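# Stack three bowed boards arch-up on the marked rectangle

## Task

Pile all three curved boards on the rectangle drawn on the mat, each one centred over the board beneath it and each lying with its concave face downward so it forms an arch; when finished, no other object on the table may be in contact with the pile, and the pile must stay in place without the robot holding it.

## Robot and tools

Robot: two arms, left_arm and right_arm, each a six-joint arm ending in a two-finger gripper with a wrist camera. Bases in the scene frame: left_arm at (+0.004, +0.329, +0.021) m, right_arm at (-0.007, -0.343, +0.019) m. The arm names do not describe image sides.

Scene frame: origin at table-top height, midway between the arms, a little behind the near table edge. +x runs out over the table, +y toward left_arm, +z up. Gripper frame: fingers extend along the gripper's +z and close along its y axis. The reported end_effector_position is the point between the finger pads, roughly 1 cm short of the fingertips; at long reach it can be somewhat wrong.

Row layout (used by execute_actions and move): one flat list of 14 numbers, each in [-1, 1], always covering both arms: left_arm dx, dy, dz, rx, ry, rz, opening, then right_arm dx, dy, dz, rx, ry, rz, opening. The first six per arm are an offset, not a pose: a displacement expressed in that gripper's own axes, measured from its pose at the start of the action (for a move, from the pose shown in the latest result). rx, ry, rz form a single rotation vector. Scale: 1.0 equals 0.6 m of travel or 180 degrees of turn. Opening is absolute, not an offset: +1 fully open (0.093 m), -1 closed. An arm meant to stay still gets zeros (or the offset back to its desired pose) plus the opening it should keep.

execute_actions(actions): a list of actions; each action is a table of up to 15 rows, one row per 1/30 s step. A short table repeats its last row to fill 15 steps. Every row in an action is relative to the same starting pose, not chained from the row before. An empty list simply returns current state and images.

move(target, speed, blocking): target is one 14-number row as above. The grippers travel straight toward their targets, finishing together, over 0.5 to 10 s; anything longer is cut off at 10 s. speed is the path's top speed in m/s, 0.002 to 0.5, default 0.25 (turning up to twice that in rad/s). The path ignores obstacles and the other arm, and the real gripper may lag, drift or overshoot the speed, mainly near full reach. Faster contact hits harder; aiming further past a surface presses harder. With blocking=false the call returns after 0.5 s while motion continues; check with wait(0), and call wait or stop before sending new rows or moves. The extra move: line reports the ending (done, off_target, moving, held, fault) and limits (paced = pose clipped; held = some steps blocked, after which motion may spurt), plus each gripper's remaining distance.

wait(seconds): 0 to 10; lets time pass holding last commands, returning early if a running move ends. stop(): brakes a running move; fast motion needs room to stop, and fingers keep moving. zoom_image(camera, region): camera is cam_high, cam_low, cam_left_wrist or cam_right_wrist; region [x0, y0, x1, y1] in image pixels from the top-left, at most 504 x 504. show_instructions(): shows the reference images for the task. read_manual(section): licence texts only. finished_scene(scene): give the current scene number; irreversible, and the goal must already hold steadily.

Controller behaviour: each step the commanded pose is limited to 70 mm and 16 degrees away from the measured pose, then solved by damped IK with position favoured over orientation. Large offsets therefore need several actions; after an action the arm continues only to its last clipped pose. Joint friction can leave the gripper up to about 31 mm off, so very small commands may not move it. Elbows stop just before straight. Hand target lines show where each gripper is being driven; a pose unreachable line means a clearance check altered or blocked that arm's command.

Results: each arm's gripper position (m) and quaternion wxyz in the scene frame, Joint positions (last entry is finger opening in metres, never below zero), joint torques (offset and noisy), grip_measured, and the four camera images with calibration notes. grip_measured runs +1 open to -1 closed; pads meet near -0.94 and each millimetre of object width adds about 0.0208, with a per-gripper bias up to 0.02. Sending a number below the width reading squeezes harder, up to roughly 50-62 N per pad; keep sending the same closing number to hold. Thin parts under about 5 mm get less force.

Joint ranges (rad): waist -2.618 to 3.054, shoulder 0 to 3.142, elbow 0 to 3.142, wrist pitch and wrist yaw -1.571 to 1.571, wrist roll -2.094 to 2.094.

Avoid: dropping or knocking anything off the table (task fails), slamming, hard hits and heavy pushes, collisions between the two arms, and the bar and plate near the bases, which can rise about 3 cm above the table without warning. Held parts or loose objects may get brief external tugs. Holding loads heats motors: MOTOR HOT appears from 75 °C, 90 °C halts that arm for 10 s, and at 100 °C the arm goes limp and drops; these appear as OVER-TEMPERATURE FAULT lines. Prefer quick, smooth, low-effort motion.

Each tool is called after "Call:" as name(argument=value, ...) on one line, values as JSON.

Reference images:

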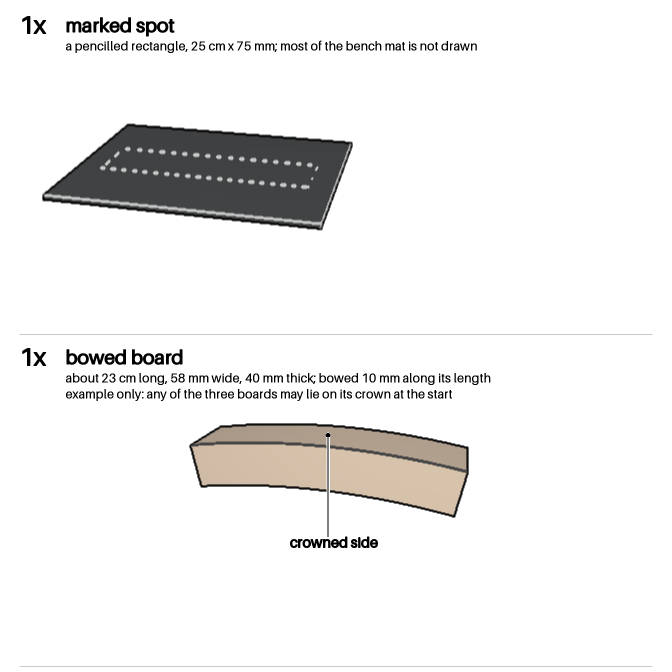

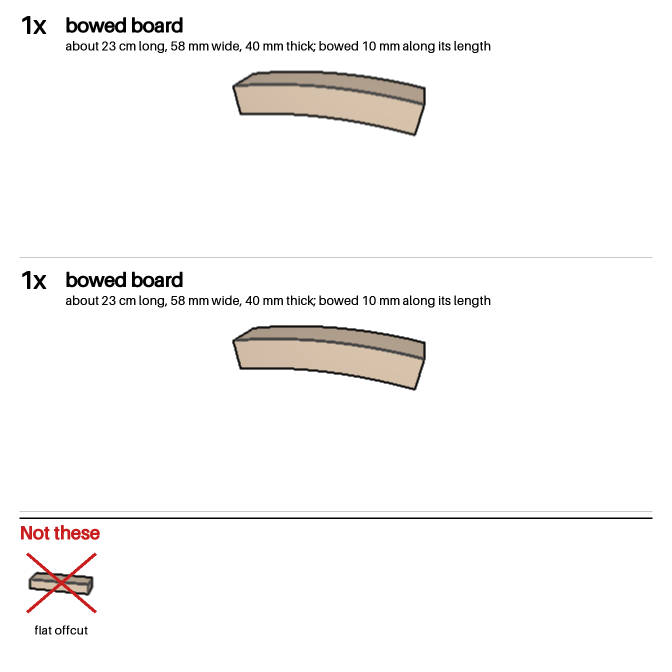

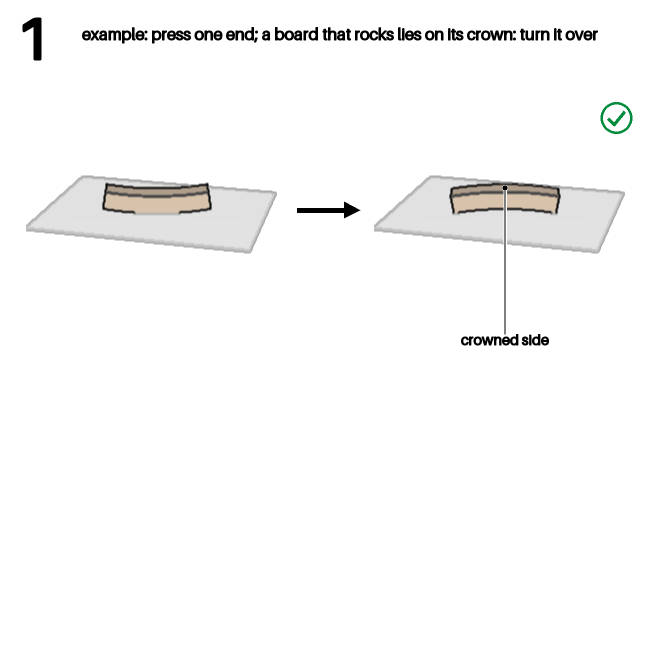

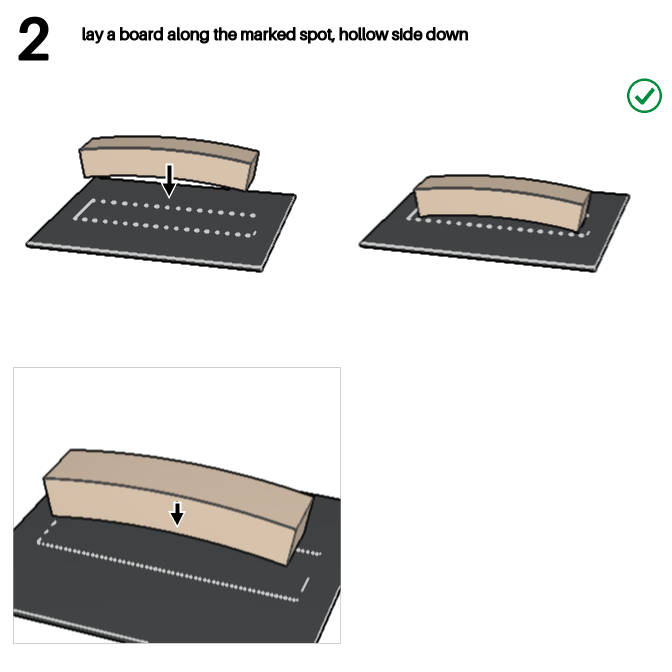

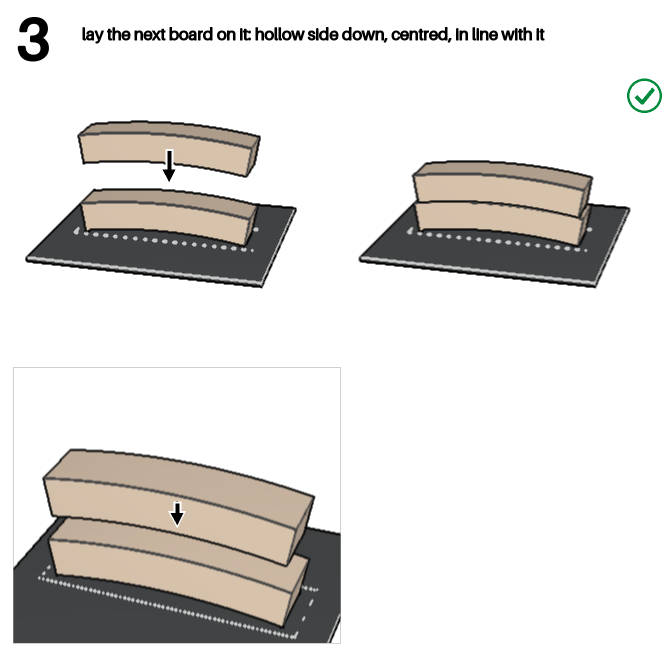

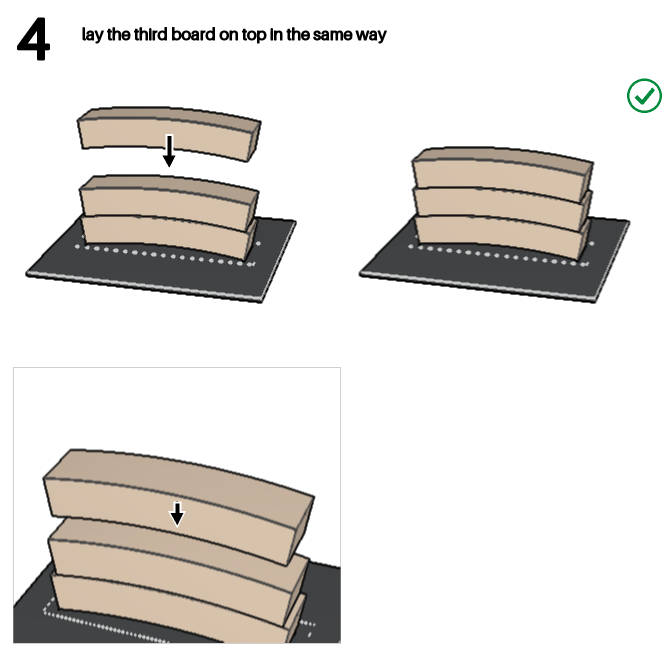

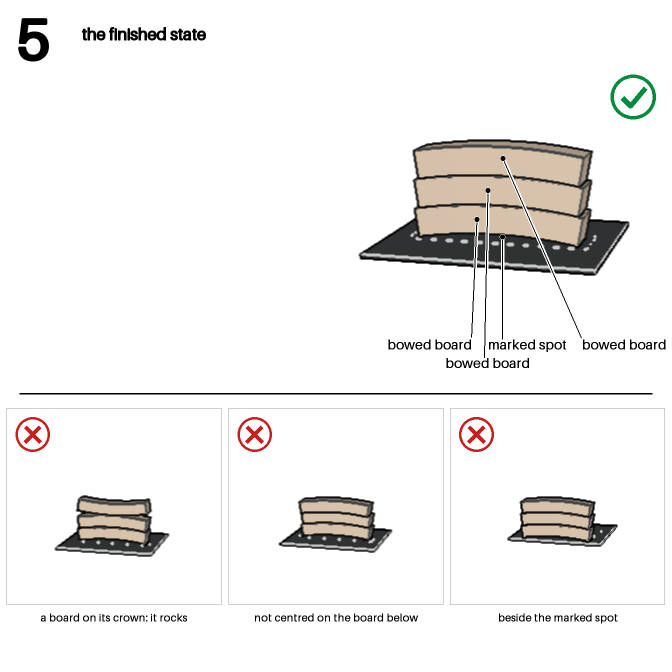

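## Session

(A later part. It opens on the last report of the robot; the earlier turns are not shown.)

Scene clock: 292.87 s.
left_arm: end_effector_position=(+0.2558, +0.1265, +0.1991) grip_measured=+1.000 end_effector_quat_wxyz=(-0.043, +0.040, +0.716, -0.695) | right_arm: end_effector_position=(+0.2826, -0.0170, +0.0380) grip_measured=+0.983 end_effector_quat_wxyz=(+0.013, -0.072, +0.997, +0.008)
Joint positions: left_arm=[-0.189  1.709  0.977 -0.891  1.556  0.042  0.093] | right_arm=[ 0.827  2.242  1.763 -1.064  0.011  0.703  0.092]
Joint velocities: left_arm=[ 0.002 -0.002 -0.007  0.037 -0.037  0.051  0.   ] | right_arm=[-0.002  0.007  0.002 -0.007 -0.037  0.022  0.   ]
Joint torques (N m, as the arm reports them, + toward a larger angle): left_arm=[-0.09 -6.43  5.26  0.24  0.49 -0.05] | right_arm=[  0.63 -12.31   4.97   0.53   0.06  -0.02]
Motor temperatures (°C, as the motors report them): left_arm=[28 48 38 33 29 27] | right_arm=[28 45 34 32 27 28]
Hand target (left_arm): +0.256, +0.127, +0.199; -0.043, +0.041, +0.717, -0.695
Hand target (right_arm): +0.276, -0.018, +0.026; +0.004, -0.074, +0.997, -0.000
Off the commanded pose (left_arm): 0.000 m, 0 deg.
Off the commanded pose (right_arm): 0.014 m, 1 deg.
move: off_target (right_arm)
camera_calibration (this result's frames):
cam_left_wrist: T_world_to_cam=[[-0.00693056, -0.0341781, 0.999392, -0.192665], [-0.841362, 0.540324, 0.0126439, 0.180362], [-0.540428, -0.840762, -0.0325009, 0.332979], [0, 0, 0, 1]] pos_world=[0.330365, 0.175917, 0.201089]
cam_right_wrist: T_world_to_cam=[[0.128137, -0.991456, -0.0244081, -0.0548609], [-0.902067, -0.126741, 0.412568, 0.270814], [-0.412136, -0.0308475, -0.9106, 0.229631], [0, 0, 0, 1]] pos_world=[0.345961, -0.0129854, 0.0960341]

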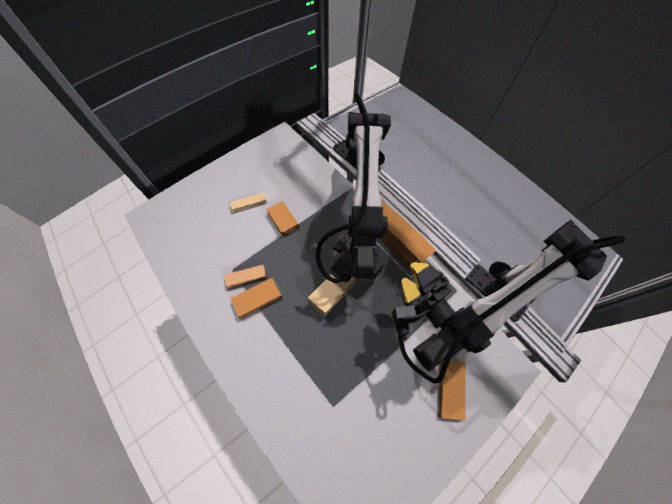

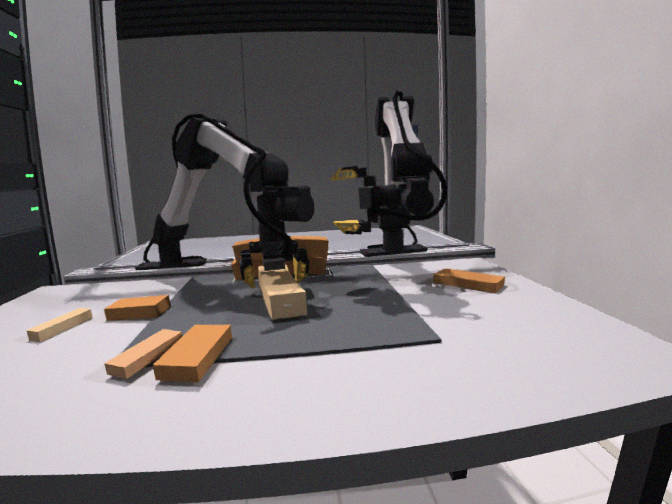

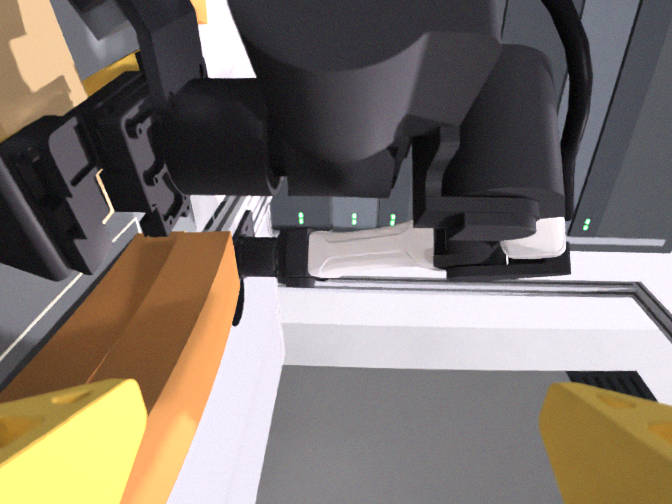

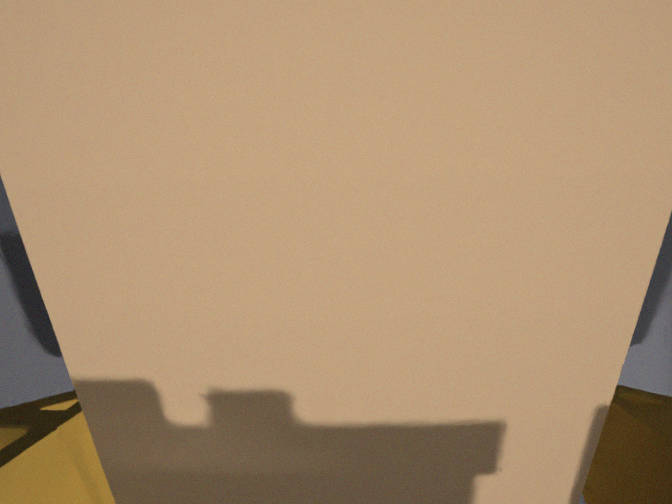

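Call:
execute_actions(actions=[[[0,0,0,0,0,0,1,0,0,0,0,0,0,0]],[[0,0,0,0,0,0,1,0,0,0,0,0,0,0]]])

Call:
move(target=[0,0,0,0,0,0,1,0,0,-0.25,0,0,0,0], speed=0.12)

Scene clock: 305.37 s.
left_arm: end_effector_position=(+0.2558, +0.1265, +0.1991) grip_measured=+1.000 end_effector_quat_wxyz=(-0.043, +0.040, +0.716, -0.695) | right_arm: end_effector_position=(+0.2828, -0.0166, +0.0380) grip_measured=+0.206 end_effector_quat_wxyz=(+0.013, -0.073, +0.997, +0.009)
Joint positions: left_arm=[-0.189  1.709  0.977 -0.891  1.556  0.042  0.093] | right_arm=[ 0.827  2.242  1.763 -1.062  0.011  0.702  0.055]
Joint velocities: left_arm=[-0.002  0.002  0.002 -0.066  0.022 -0.081  0.   ] | right_arm=[ 0.002  0.027 -0.007  0.007  0.081  0.022 -0.002]
Joint torques (N m, as the arm reports them, + toward a larger angle): left_arm=[ 0.06 -6.37  5.4   0.23  0.53 -0.03] | right_arm=[ -0.23 -13.5    6.77   0.39  -0.01  -0.04]
Motor temperatures (°C, as the motors report them): left_arm=[28 47 37 33 29 27] | right_arm=[28 47 34 32 27 28]
Hand target (left_arm): +0.256, +0.127, +0.199; -0.043, +0.040, +0.716, -0.695
Hand target (right_arm): +0.283, -0.017, +0.038; +0.013, -0.073, +0.997, +0.009
Off the commanded pose (left_arm): 0.000 m, 0 deg.
Off the commanded pose (right_arm): 0.000 m, 0 deg.
camera_calibration (this result's frames):
cam_left_wrist: T_world_to_cam=[[-0.00693056, -0.0341781, 0.999392, -0.192665], [-0.841362, 0.540324, 0.0126439, 0.180362], [-0.540428, -0.840762, -0.0325009, 0.332979], [0, 0, 0, 1]] pos_world=[0.330365, 0.175917, 0.201089]
cam_right_wrist: T_world_to_cam=[[0.128547, -0.991357, -0.0262274, -0.0545046], [-0.902304, -0.127891, 0.411694, 0.271133], [-0.411489, -0.0292567, -0.910945, 0.2296], [0, 0, 0, 1]] pos_world=[0.346129, -0.0126406, 0.0960994]

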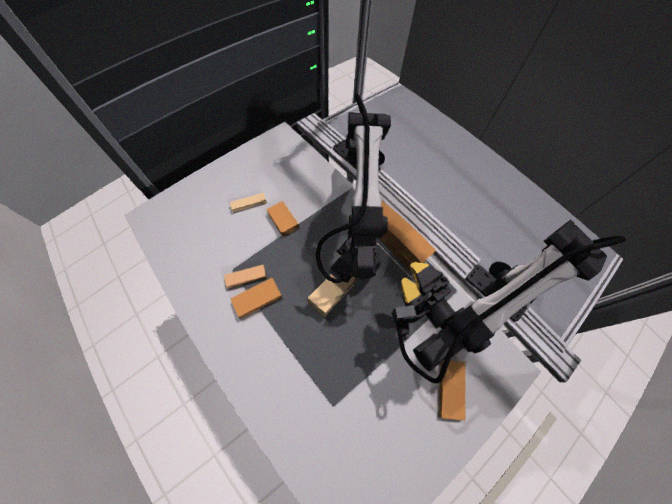

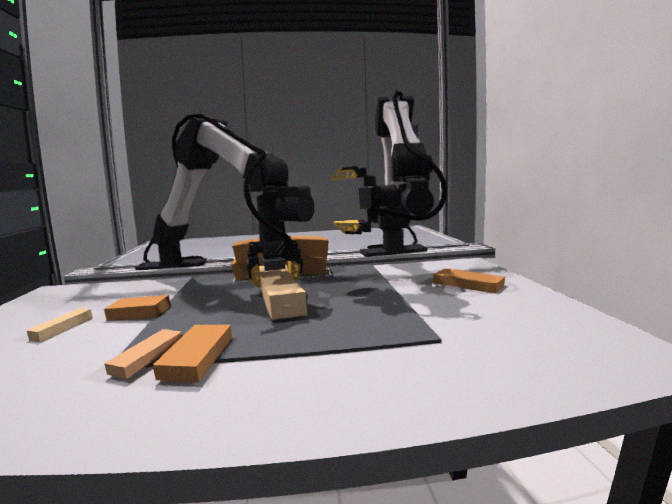

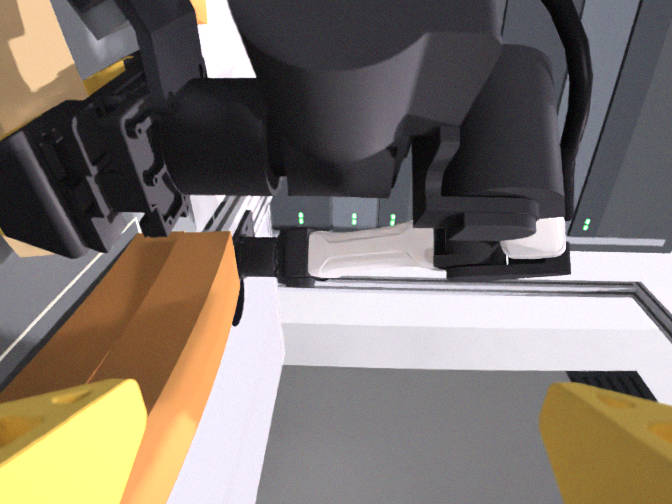

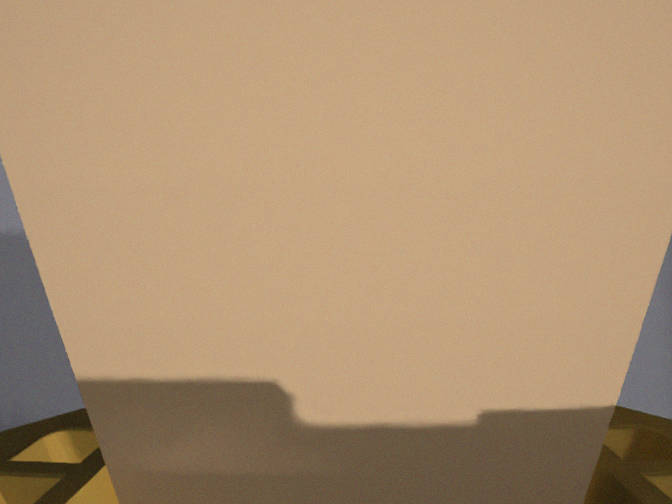

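Scene clock: 307.00 s.
left_arm: end_effector_position=(+0.2558, +0.1265, +0.1991) grip_measured=+1.000 end_effector_quat_wxyz=(-0.043, +0.040, +0.716, -0.695) | right_arm: end_effector_position=(+0.2772, -0.0221, +0.1649) grip_measured=+0.206 end_effector_quat_wxyz=(+0.008, -0.072, +0.997, +0.009)
Joint positions: left_arm=[-0.189  1.709  0.977 -0.891  1.556  0.042  0.093] | right_arm=[ 0.827  2.218  2.232 -1.562  0.003  0.703  0.055]
Joint velocities: left_arm=[-0.012 -0.002 -0.017  0.022  0.022 -0.007  0.   ] | right_arm=[-0.012 -0.017  0.012  0.007  0.022 -0.022  0.001]
Joint torques (N m, as the arm reports them, + toward a larger angle): left_arm=[-0.01 -6.25  5.2   0.28  0.49 -0.06] | right_arm=[  0.38 -16.19   8.91   0.29   0.09   0.02]
Motor temperatures (°C, as the motors report them): left_arm=[28 47 37 33 29 27] | right_arm=[28 47 34 32 27 28]
Hand target (left_arm): +0.256, +0.127, +0.199; -0.043, +0.040, +0.716, -0.695
Hand target (right_arm): +0.279, -0.019, +0.187; +0.034, -0.072, +0.996, +0.030
Off the commanded pose (left_arm): 0.000 m, 0 deg.
Off the commanded pose (right_arm): 0.023 m, 1 deg.
joint sent to its limit (right arm) — the command would take joint 4 (wrist pitch) past its lower limit, so that joint was sent only as far as its limit.
move: off_target (right_arm)
camera_calibration (this result's frames):
cam_left_wrist: T_world_to_cam=[[-0.00693056, -0.0341781, 0.999392, -0.192665], [-0.841362, 0.540324, 0.0126439, 0.180362], [-0.540428, -0.840762, -0.0325009, 0.332979], [0, 0, 0, 1]] pos_world=[0.330365, 0.175917, 0.201089]
cam_right_wrist: T_world_to_cam=[[0.12814, -0.991384, -0.0271634, -0.0556174], [-0.898167, -0.127619, 0.420725, 0.210483], [-0.420566, -0.0295145, -0.906782, 0.344563], [0, 0, 0, 1]] pos_world=[0.341088, -0.0181069, 0.222377]

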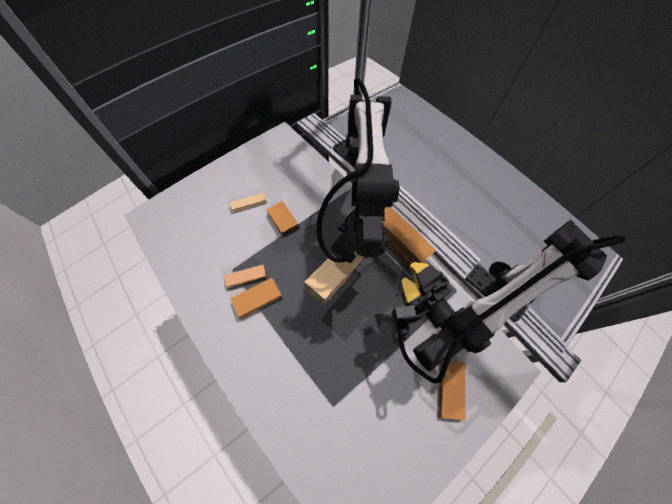

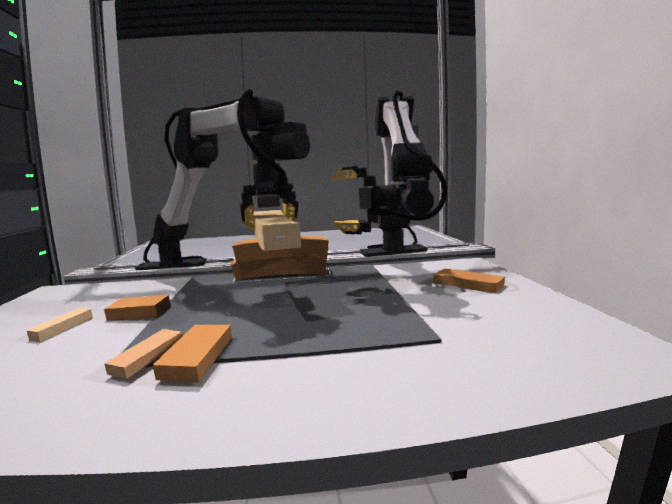

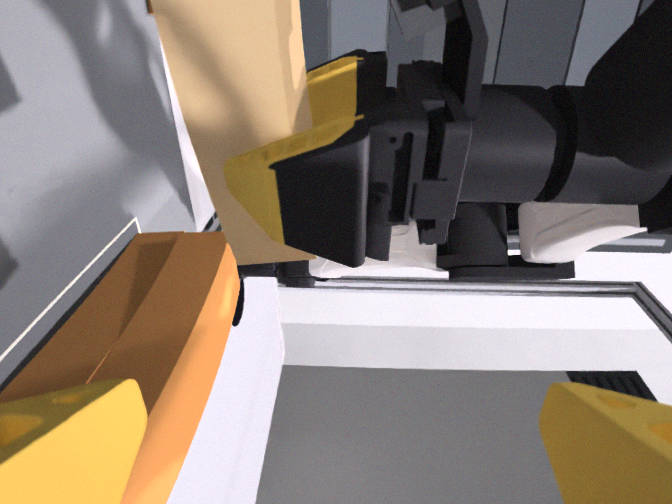

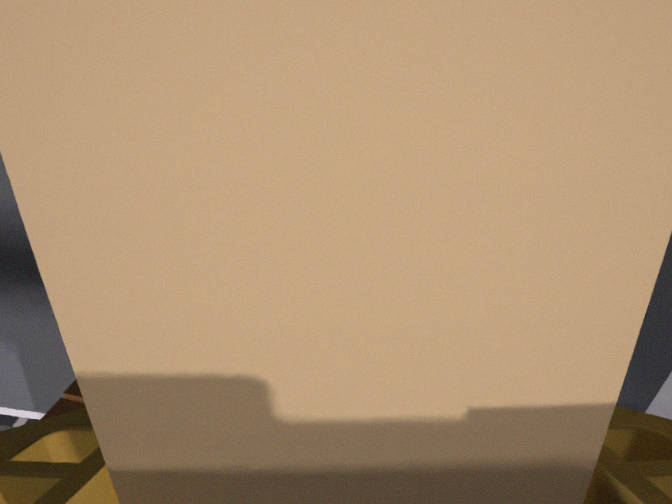

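Call:
move(target=[0,0,0,0,0,0,1,0.1325,-0.02,-0.085,-0.499,-0.036,0.036,0], speed=0.15)

Scene clock: 317.80 s.
left_arm: end_effector_position=(+0.2558, +0.1265, +0.1991) grip_measured=+1.000 end_effector_quat_wxyz=(-0.043, +0.040, +0.716, -0.695) | right_arm: end_effector_position=(+0.1993, -0.0493, +0.2012) grip_measured=+0.205 end_effector_quat_wxyz=(-0.035, +0.031, +0.724, +0.688)
Joint positions: left_arm=[-0.189  1.709  0.977 -0.891  1.556  0.042  0.093] | right_arm=[ 0.525  1.455  0.437  0.909 -1.03   1.57   0.055]
Joint velocities: left_arm=[ 0.007 -0.027  0.002 -0.007 -0.007 -0.037  0.   ] | right_arm=[-0.007  0.002 -0.002 -0.051  0.066 -0.022 -0.001]
Joint torques (N m, as the arm reports them, + toward a larger angle): left_arm=[-0.01 -6.42  5.42  0.26  0.54 -0.04] | right_arm=[-0.22 -5.26  6.29  2.75 -0.24 -0.3 ]
Motor temperatures (°C, as the motors report them): left_arm=[28 46 37 33 29 27] | right_arm=[28 49 35 34 27 28]
Hand target (left_arm): +0.256, +0.127, +0.199; -0.043, +0.040, +0.716, -0.695
Hand target (right_arm): +0.198, -0.049, +0.216; -0.003, -0.009, +0.707, +0.707
Off the commanded pose (left_arm): 0.000 m, 0 deg.
Off the commanded pose (right_arm): 0.013 m, 7 deg.
move: off_target (right_arm)
camera_calibration (this result's frames):
cam_left_wrist: T_world_to_cam=[[-0.00693056, -0.0341781, 0.999392, -0.192665], [-0.841362, 0.540324, 0.0126439, 0.180362], [-0.540428, -0.840762, -0.0325009, 0.332979], [0, 0, 0, 1]] pos_world=[0.330365, 0.175917, 0.201089]
cam_right_wrist: T_world_to_cam=[[-0.11028, -0.0416611, -0.993027, 0.217053], [-0.890887, -0.438805, 0.117346, 0.166069], [-0.440634, 0.897616, 0.0112761, 0.208907], [0, 0, 0, 1]] pos_world=[0.263937, -0.105603, 0.193697]

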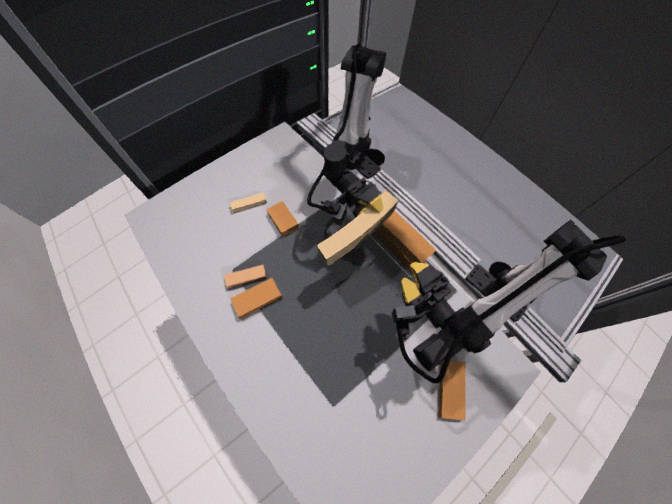

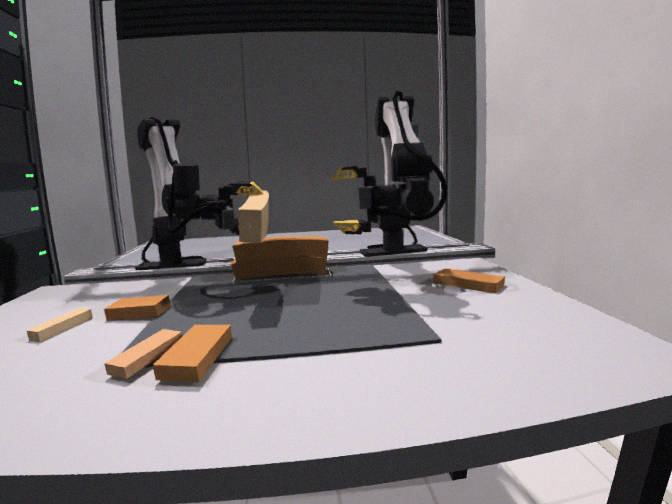

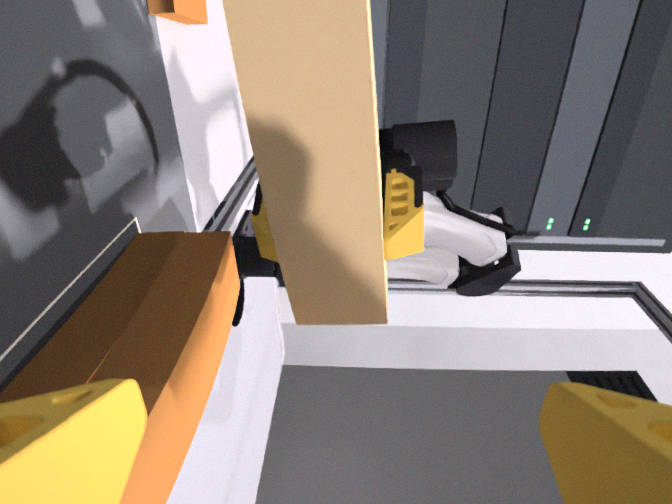

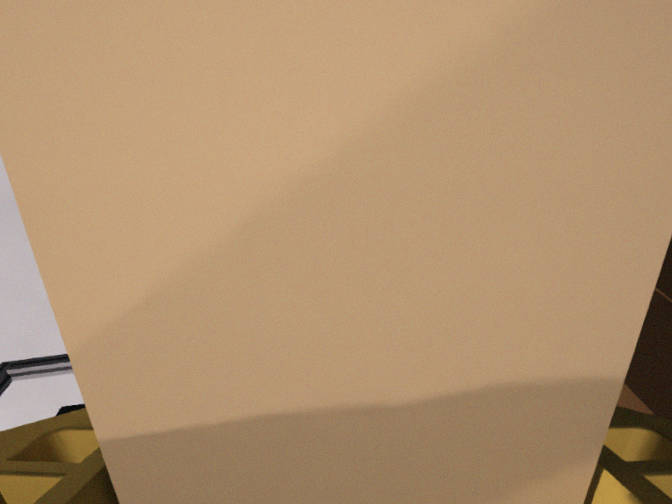

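Call:
zoom_image(camera="cam_high", region=[300, 170, 440, 280])

Region (300, 170, 440, 280) of cam_high's 672x504 image, scaled by 3.600, with more detail than that image has; it fills the top 396 rows of this view, and the rest is white.

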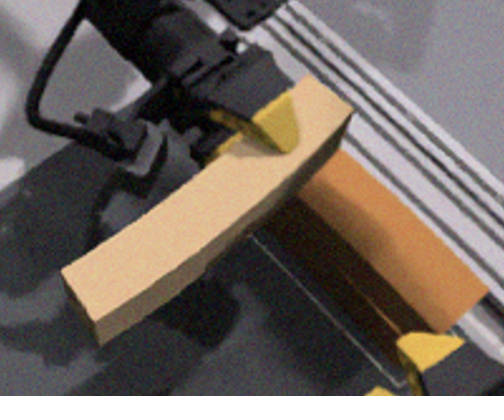

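Call:
move(target=[-0.027,0,0.2,0,0,0,1,0,0.015,0,-0.015,0,-0.05,0], speed=0.12)

Scene clock: 326.20 s.
left_arm: end_effector_position=(+0.2626, +0.0083, +0.2010) grip_measured=+1.000 end_effector_quat_wxyz=(-0.039, +0.040, +0.718, -0.694) | right_arm: end_effector_position=(+0.1990, -0.0494, +0.1990) grip_measured=+0.204 end_effector_quat_wxyz=(-0.018, +0.013, +0.727, +0.686)
Joint positions: left_arm=[-0.566  1.758  0.707  0.999  1.189 -1.528  0.093] | right_arm=[ 0.525  1.456  0.437  0.898 -1.03   1.508  0.055]
Joint velocities: left_arm=[-0.002 -0.007  0.012 -0.007 -0.007  0.037  0.   ] | right_arm=[-0.002 -0.002  0.002  0.022 -0.007 -0.022 -0.   ]
Joint torques (N m, as the arm reports them, + toward a larger angle): left_arm=[-0.98 -6.04  4.05  1.71 -0.15 -0.07] | right_arm=[-0.32 -4.93  6.16  2.71 -0.16 -0.39]
Motor temperatures (°C, as the motors report them): left_arm=[28 46 37 33 29 27] | right_arm=[28 47 34 38 27 28]
Hand target (left_arm): +0.258, +0.007, +0.196; -0.042, +0.040, +0.718, -0.694
Hand target (right_arm): +0.200, -0.049, +0.210; +0.019, -0.025, +0.712, +0.702
Off the commanded pose (left_arm): 0.008 m, 1 deg.
Off the commanded pose (right_arm): 0.011 m, 7 deg.
move: off_target (right_arm); limits=paced
camera_calibration (this result's frames):
cam_left_wrist: T_world_to_cam=[[-0.0125875, -0.038238, 0.999189, -0.196981], [-0.844287, 0.535801, 0.00986848, 0.251323], [-0.535744, -0.843478, -0.0390282, 0.237423], [0, 0, 0, 1]] pos_world=[0.336907, 0.0580699, 0.203607]
cam_right_wrist: T_world_to_cam=[[-0.0598013, -0.0479342, -0.997059, 0.205218], [-0.894263, -0.441239, 0.0748487, 0.175044], [-0.443529, 0.896109, -0.0164791, 0.214971], [0, 0, 0, 1]] pos_world=[0.264154, -0.105564, 0.195055]

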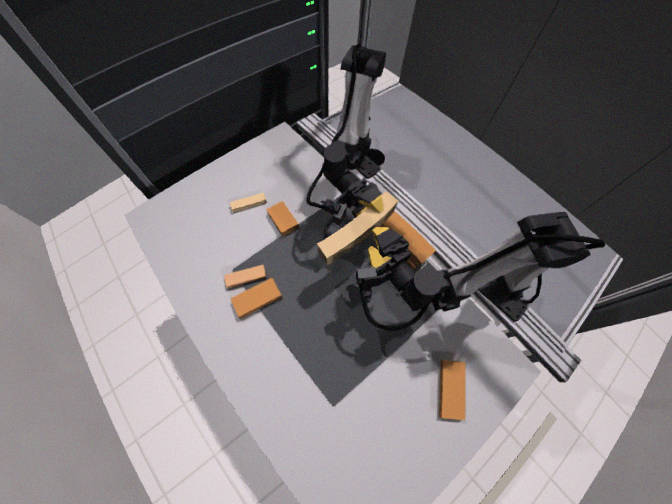

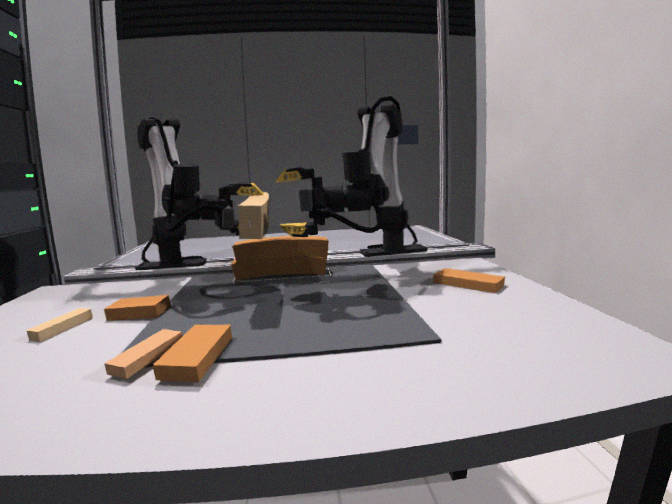

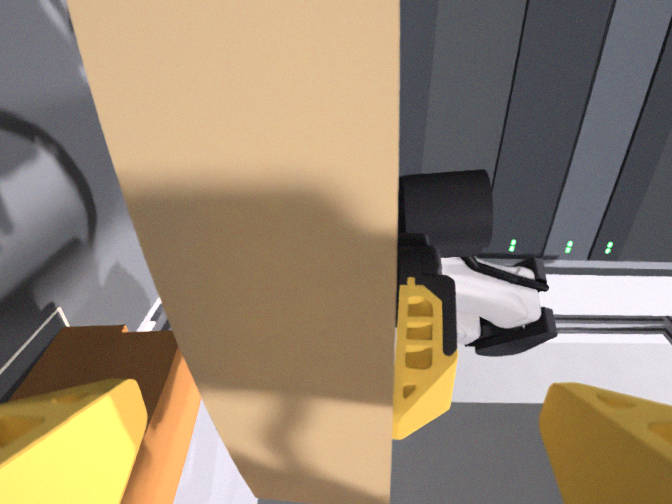

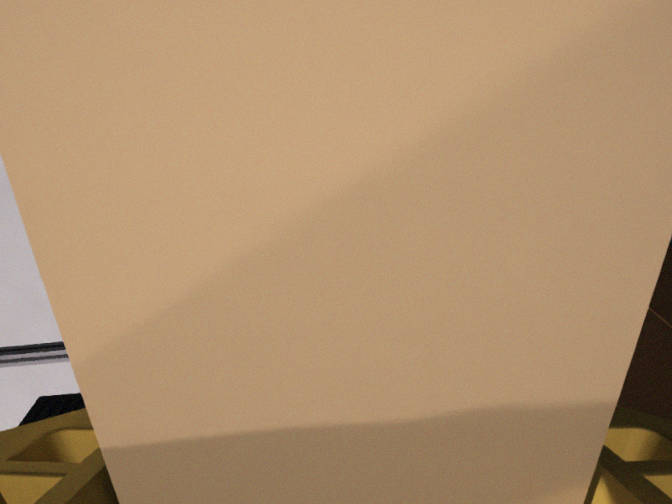

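Call:
move(target=[-0.025,0.035,0.02,0,0,0,1,0,0.015,0,-0.015,0,-0.03,0], speed=0.08)

Scene clock: 329.47 s.
left_arm: end_effector_position=(+0.2725, +0.0016, +0.1722) grip_measured=+1.000 end_effector_quat_wxyz=(-0.054, +0.024, +0.725, -0.686) | right_arm: end_effector_position=(+0.1988, -0.0496, +0.1965) grip_measured=+0.205 end_effector_quat_wxyz=(-0.023, +0.017, +0.730, +0.683)
Joint positions: left_arm=[-0.571  1.872  0.731  1.043  1.181 -1.53   0.093] | right_arm=[ 0.525  1.456  0.437  0.882 -1.03   1.509  0.055]
Joint velocities: left_arm=[-0.002 -0.002 -0.007  0.066  0.007  0.007  0.   ] | right_arm=[ 0.002  0.002  0.007  0.007 -0.007 -0.037  0.001]
Joint torques (N m, as the arm reports them, + toward a larger angle): left_arm=[-0.91 -6.81  6.85  1.73 -0.08  0.02] | right_arm=[-0.28 -5.3   5.86  2.69 -0.19 -0.35]
Motor temperatures (°C, as the motors report them): left_arm=[28 46 37 34 29 27] | right_arm=[28 46 34 40 27 28]
Hand target (left_arm): +0.276, -0.004, +0.180; -0.039, +0.040, +0.719, -0.693
Hand target (right_arm): +0.199, -0.049, +0.208; +0.014, -0.021, +0.714, +0.699
Off the commanded pose (left_arm): 0.010 m, 3 deg.
Off the commanded pose (right_arm): 0.012 m, 7 deg.
move: off_target (left_arm, right_arm)
camera_calibration (this result's frames):
cam_left_wrist: T_world_to_cam=[[0.0307032, -0.0613097, 0.997646, -0.179826], [-0.844467, 0.53238, 0.0587061, 0.255208], [-0.534726, -0.844282, -0.0354283, 0.2351], [0, 0, 0, 1]] pos_world=[0.34675, 0.0515982, 0.17275]
cam_right_wrist: T_world_to_cam=[[-0.073497, -0.0560322, -0.99572, 0.204767], [-0.893097, -0.440623, 0.0907173, 0.171592], [-0.44382, 0.895942, -0.0176578, 0.215225], [0, 0, 0, 1]] pos_world=[0.263819, -0.105748, 0.192125]

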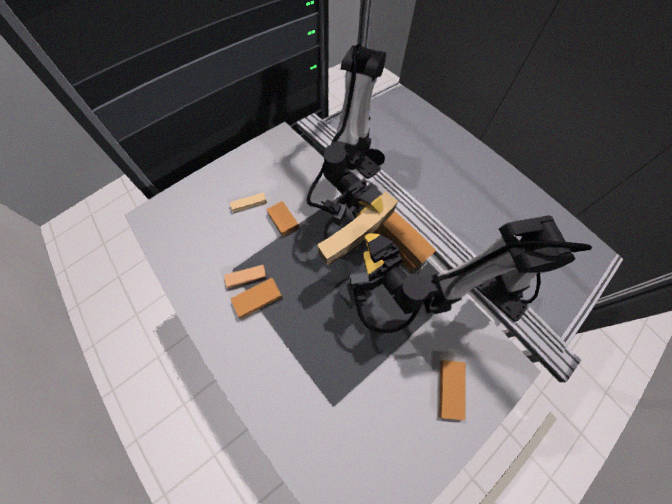

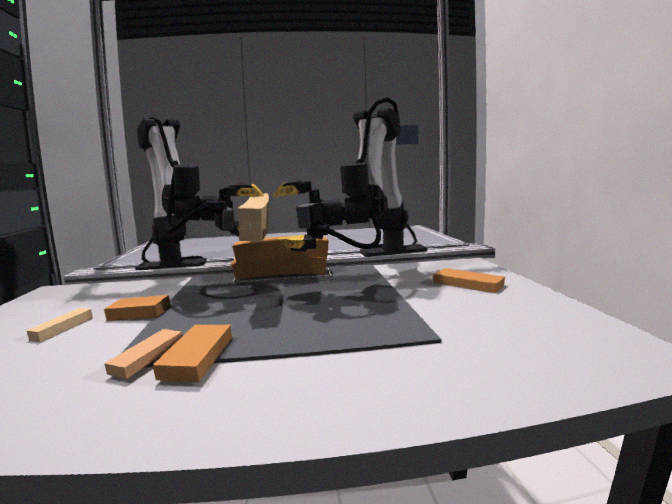

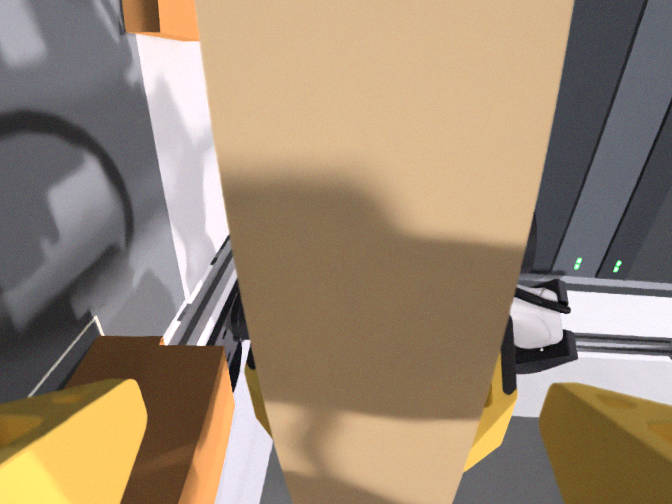

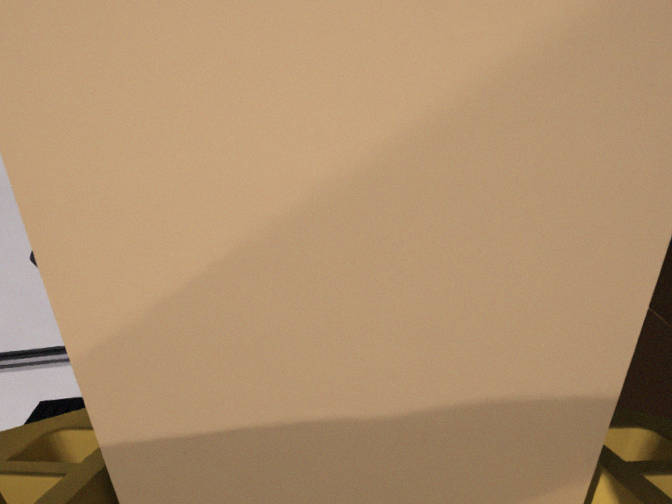

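Call:
move(target=[-0.012,-0.018,0.06,0.01,0,0,1,0,0.02,0,-0.02,0,-0.035,0], speed=0.06)

Scene clock: 332.83 s.
left_arm: end_effector_position=(+0.2729, -0.0291, +0.1730) grip_measured=+1.000 end_effector_quat_wxyz=(-0.066, +0.012, +0.722, -0.689) | right_arm: end_effector_position=(+0.1996, -0.0491, +0.1977) grip_measured=+0.204 end_effector_quat_wxyz=(-0.021, +0.015, +0.727, +0.686)
Joint positions: left_arm=[-0.649  1.929  0.796  1.073  1.104 -1.602  0.093] | right_arm=[ 0.525  1.464  0.437  0.905 -1.03   1.515  0.055]
Joint velocities: left_arm=[ 0.012 -0.002 -0.007  0.051 -0.022  0.022  0.   ] | right_arm=[ 0.007  0.085  0.002  0.051 -0.022  0.081 -0.001]
Joint torques (N m, as the arm reports them, + toward a larger angle): left_arm=[-0.7  -7.33  7.19  1.75 -0.12 -0.07] | right_arm=[ 0.   -5.46  5.84  2.79 -0.09 -0.36]
Motor temperatures (°C, as the motors report them): left_arm=[28 45 37 35 29 27] | right_arm=[28 45 34 41 27 28]
Hand target (left_arm): +0.276, -0.035, +0.181; -0.055, +0.023, +0.715, -0.697
Hand target (right_arm): +0.199, -0.049, +0.208; +0.015, -0.022, +0.712, +0.702
Off the commanded pose (left_arm): 0.011 m, 2 deg.
Off the commanded pose (right_arm): 0.011 m, 7 deg.
move: off_target (left_arm, right_arm)
camera_calibration (this result's frames):
cam_left_wrist: T_world_to_cam=[[0.0647149, -0.0542747, 0.996427, -0.191424], [-0.843184, 0.531071, 0.0836893, 0.267105], [-0.533716, -0.845587, -0.0113954, 0.204882], [0, 0, 0, 1]] pos_world=[0.346956, 0.0210044, 0.170721]
cam_right_wrist: T_world_to_cam=[[-0.0676838, -0.0483664, -0.996534, 0.205402], [-0.893825, -0.440836, 0.0821037, 0.174299], [-0.443279, 0.896284, -0.0133936, 0.214234], [0, 0, 0, 1]] pos_world=[0.26466, -0.105242, 0.193249]

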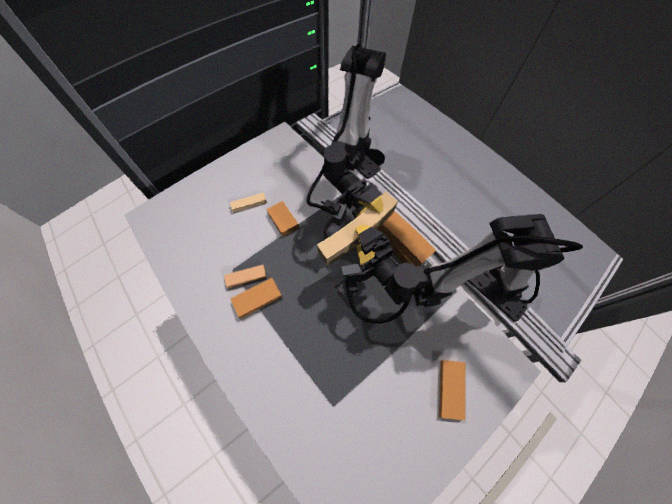

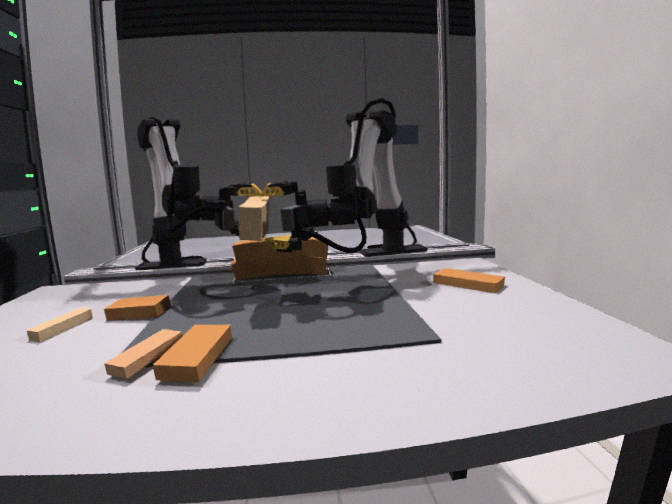

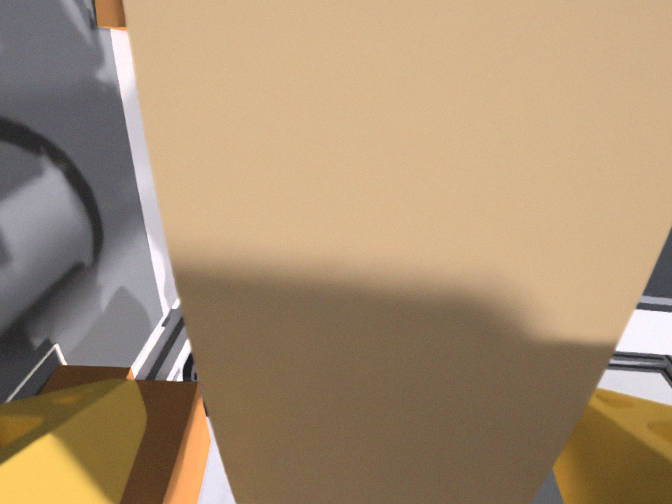

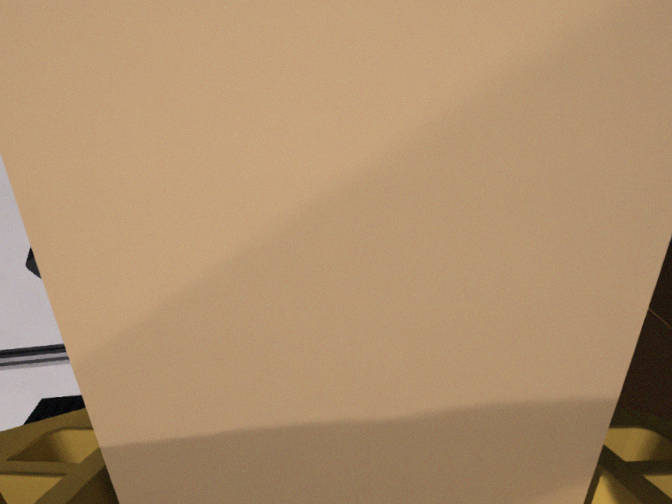

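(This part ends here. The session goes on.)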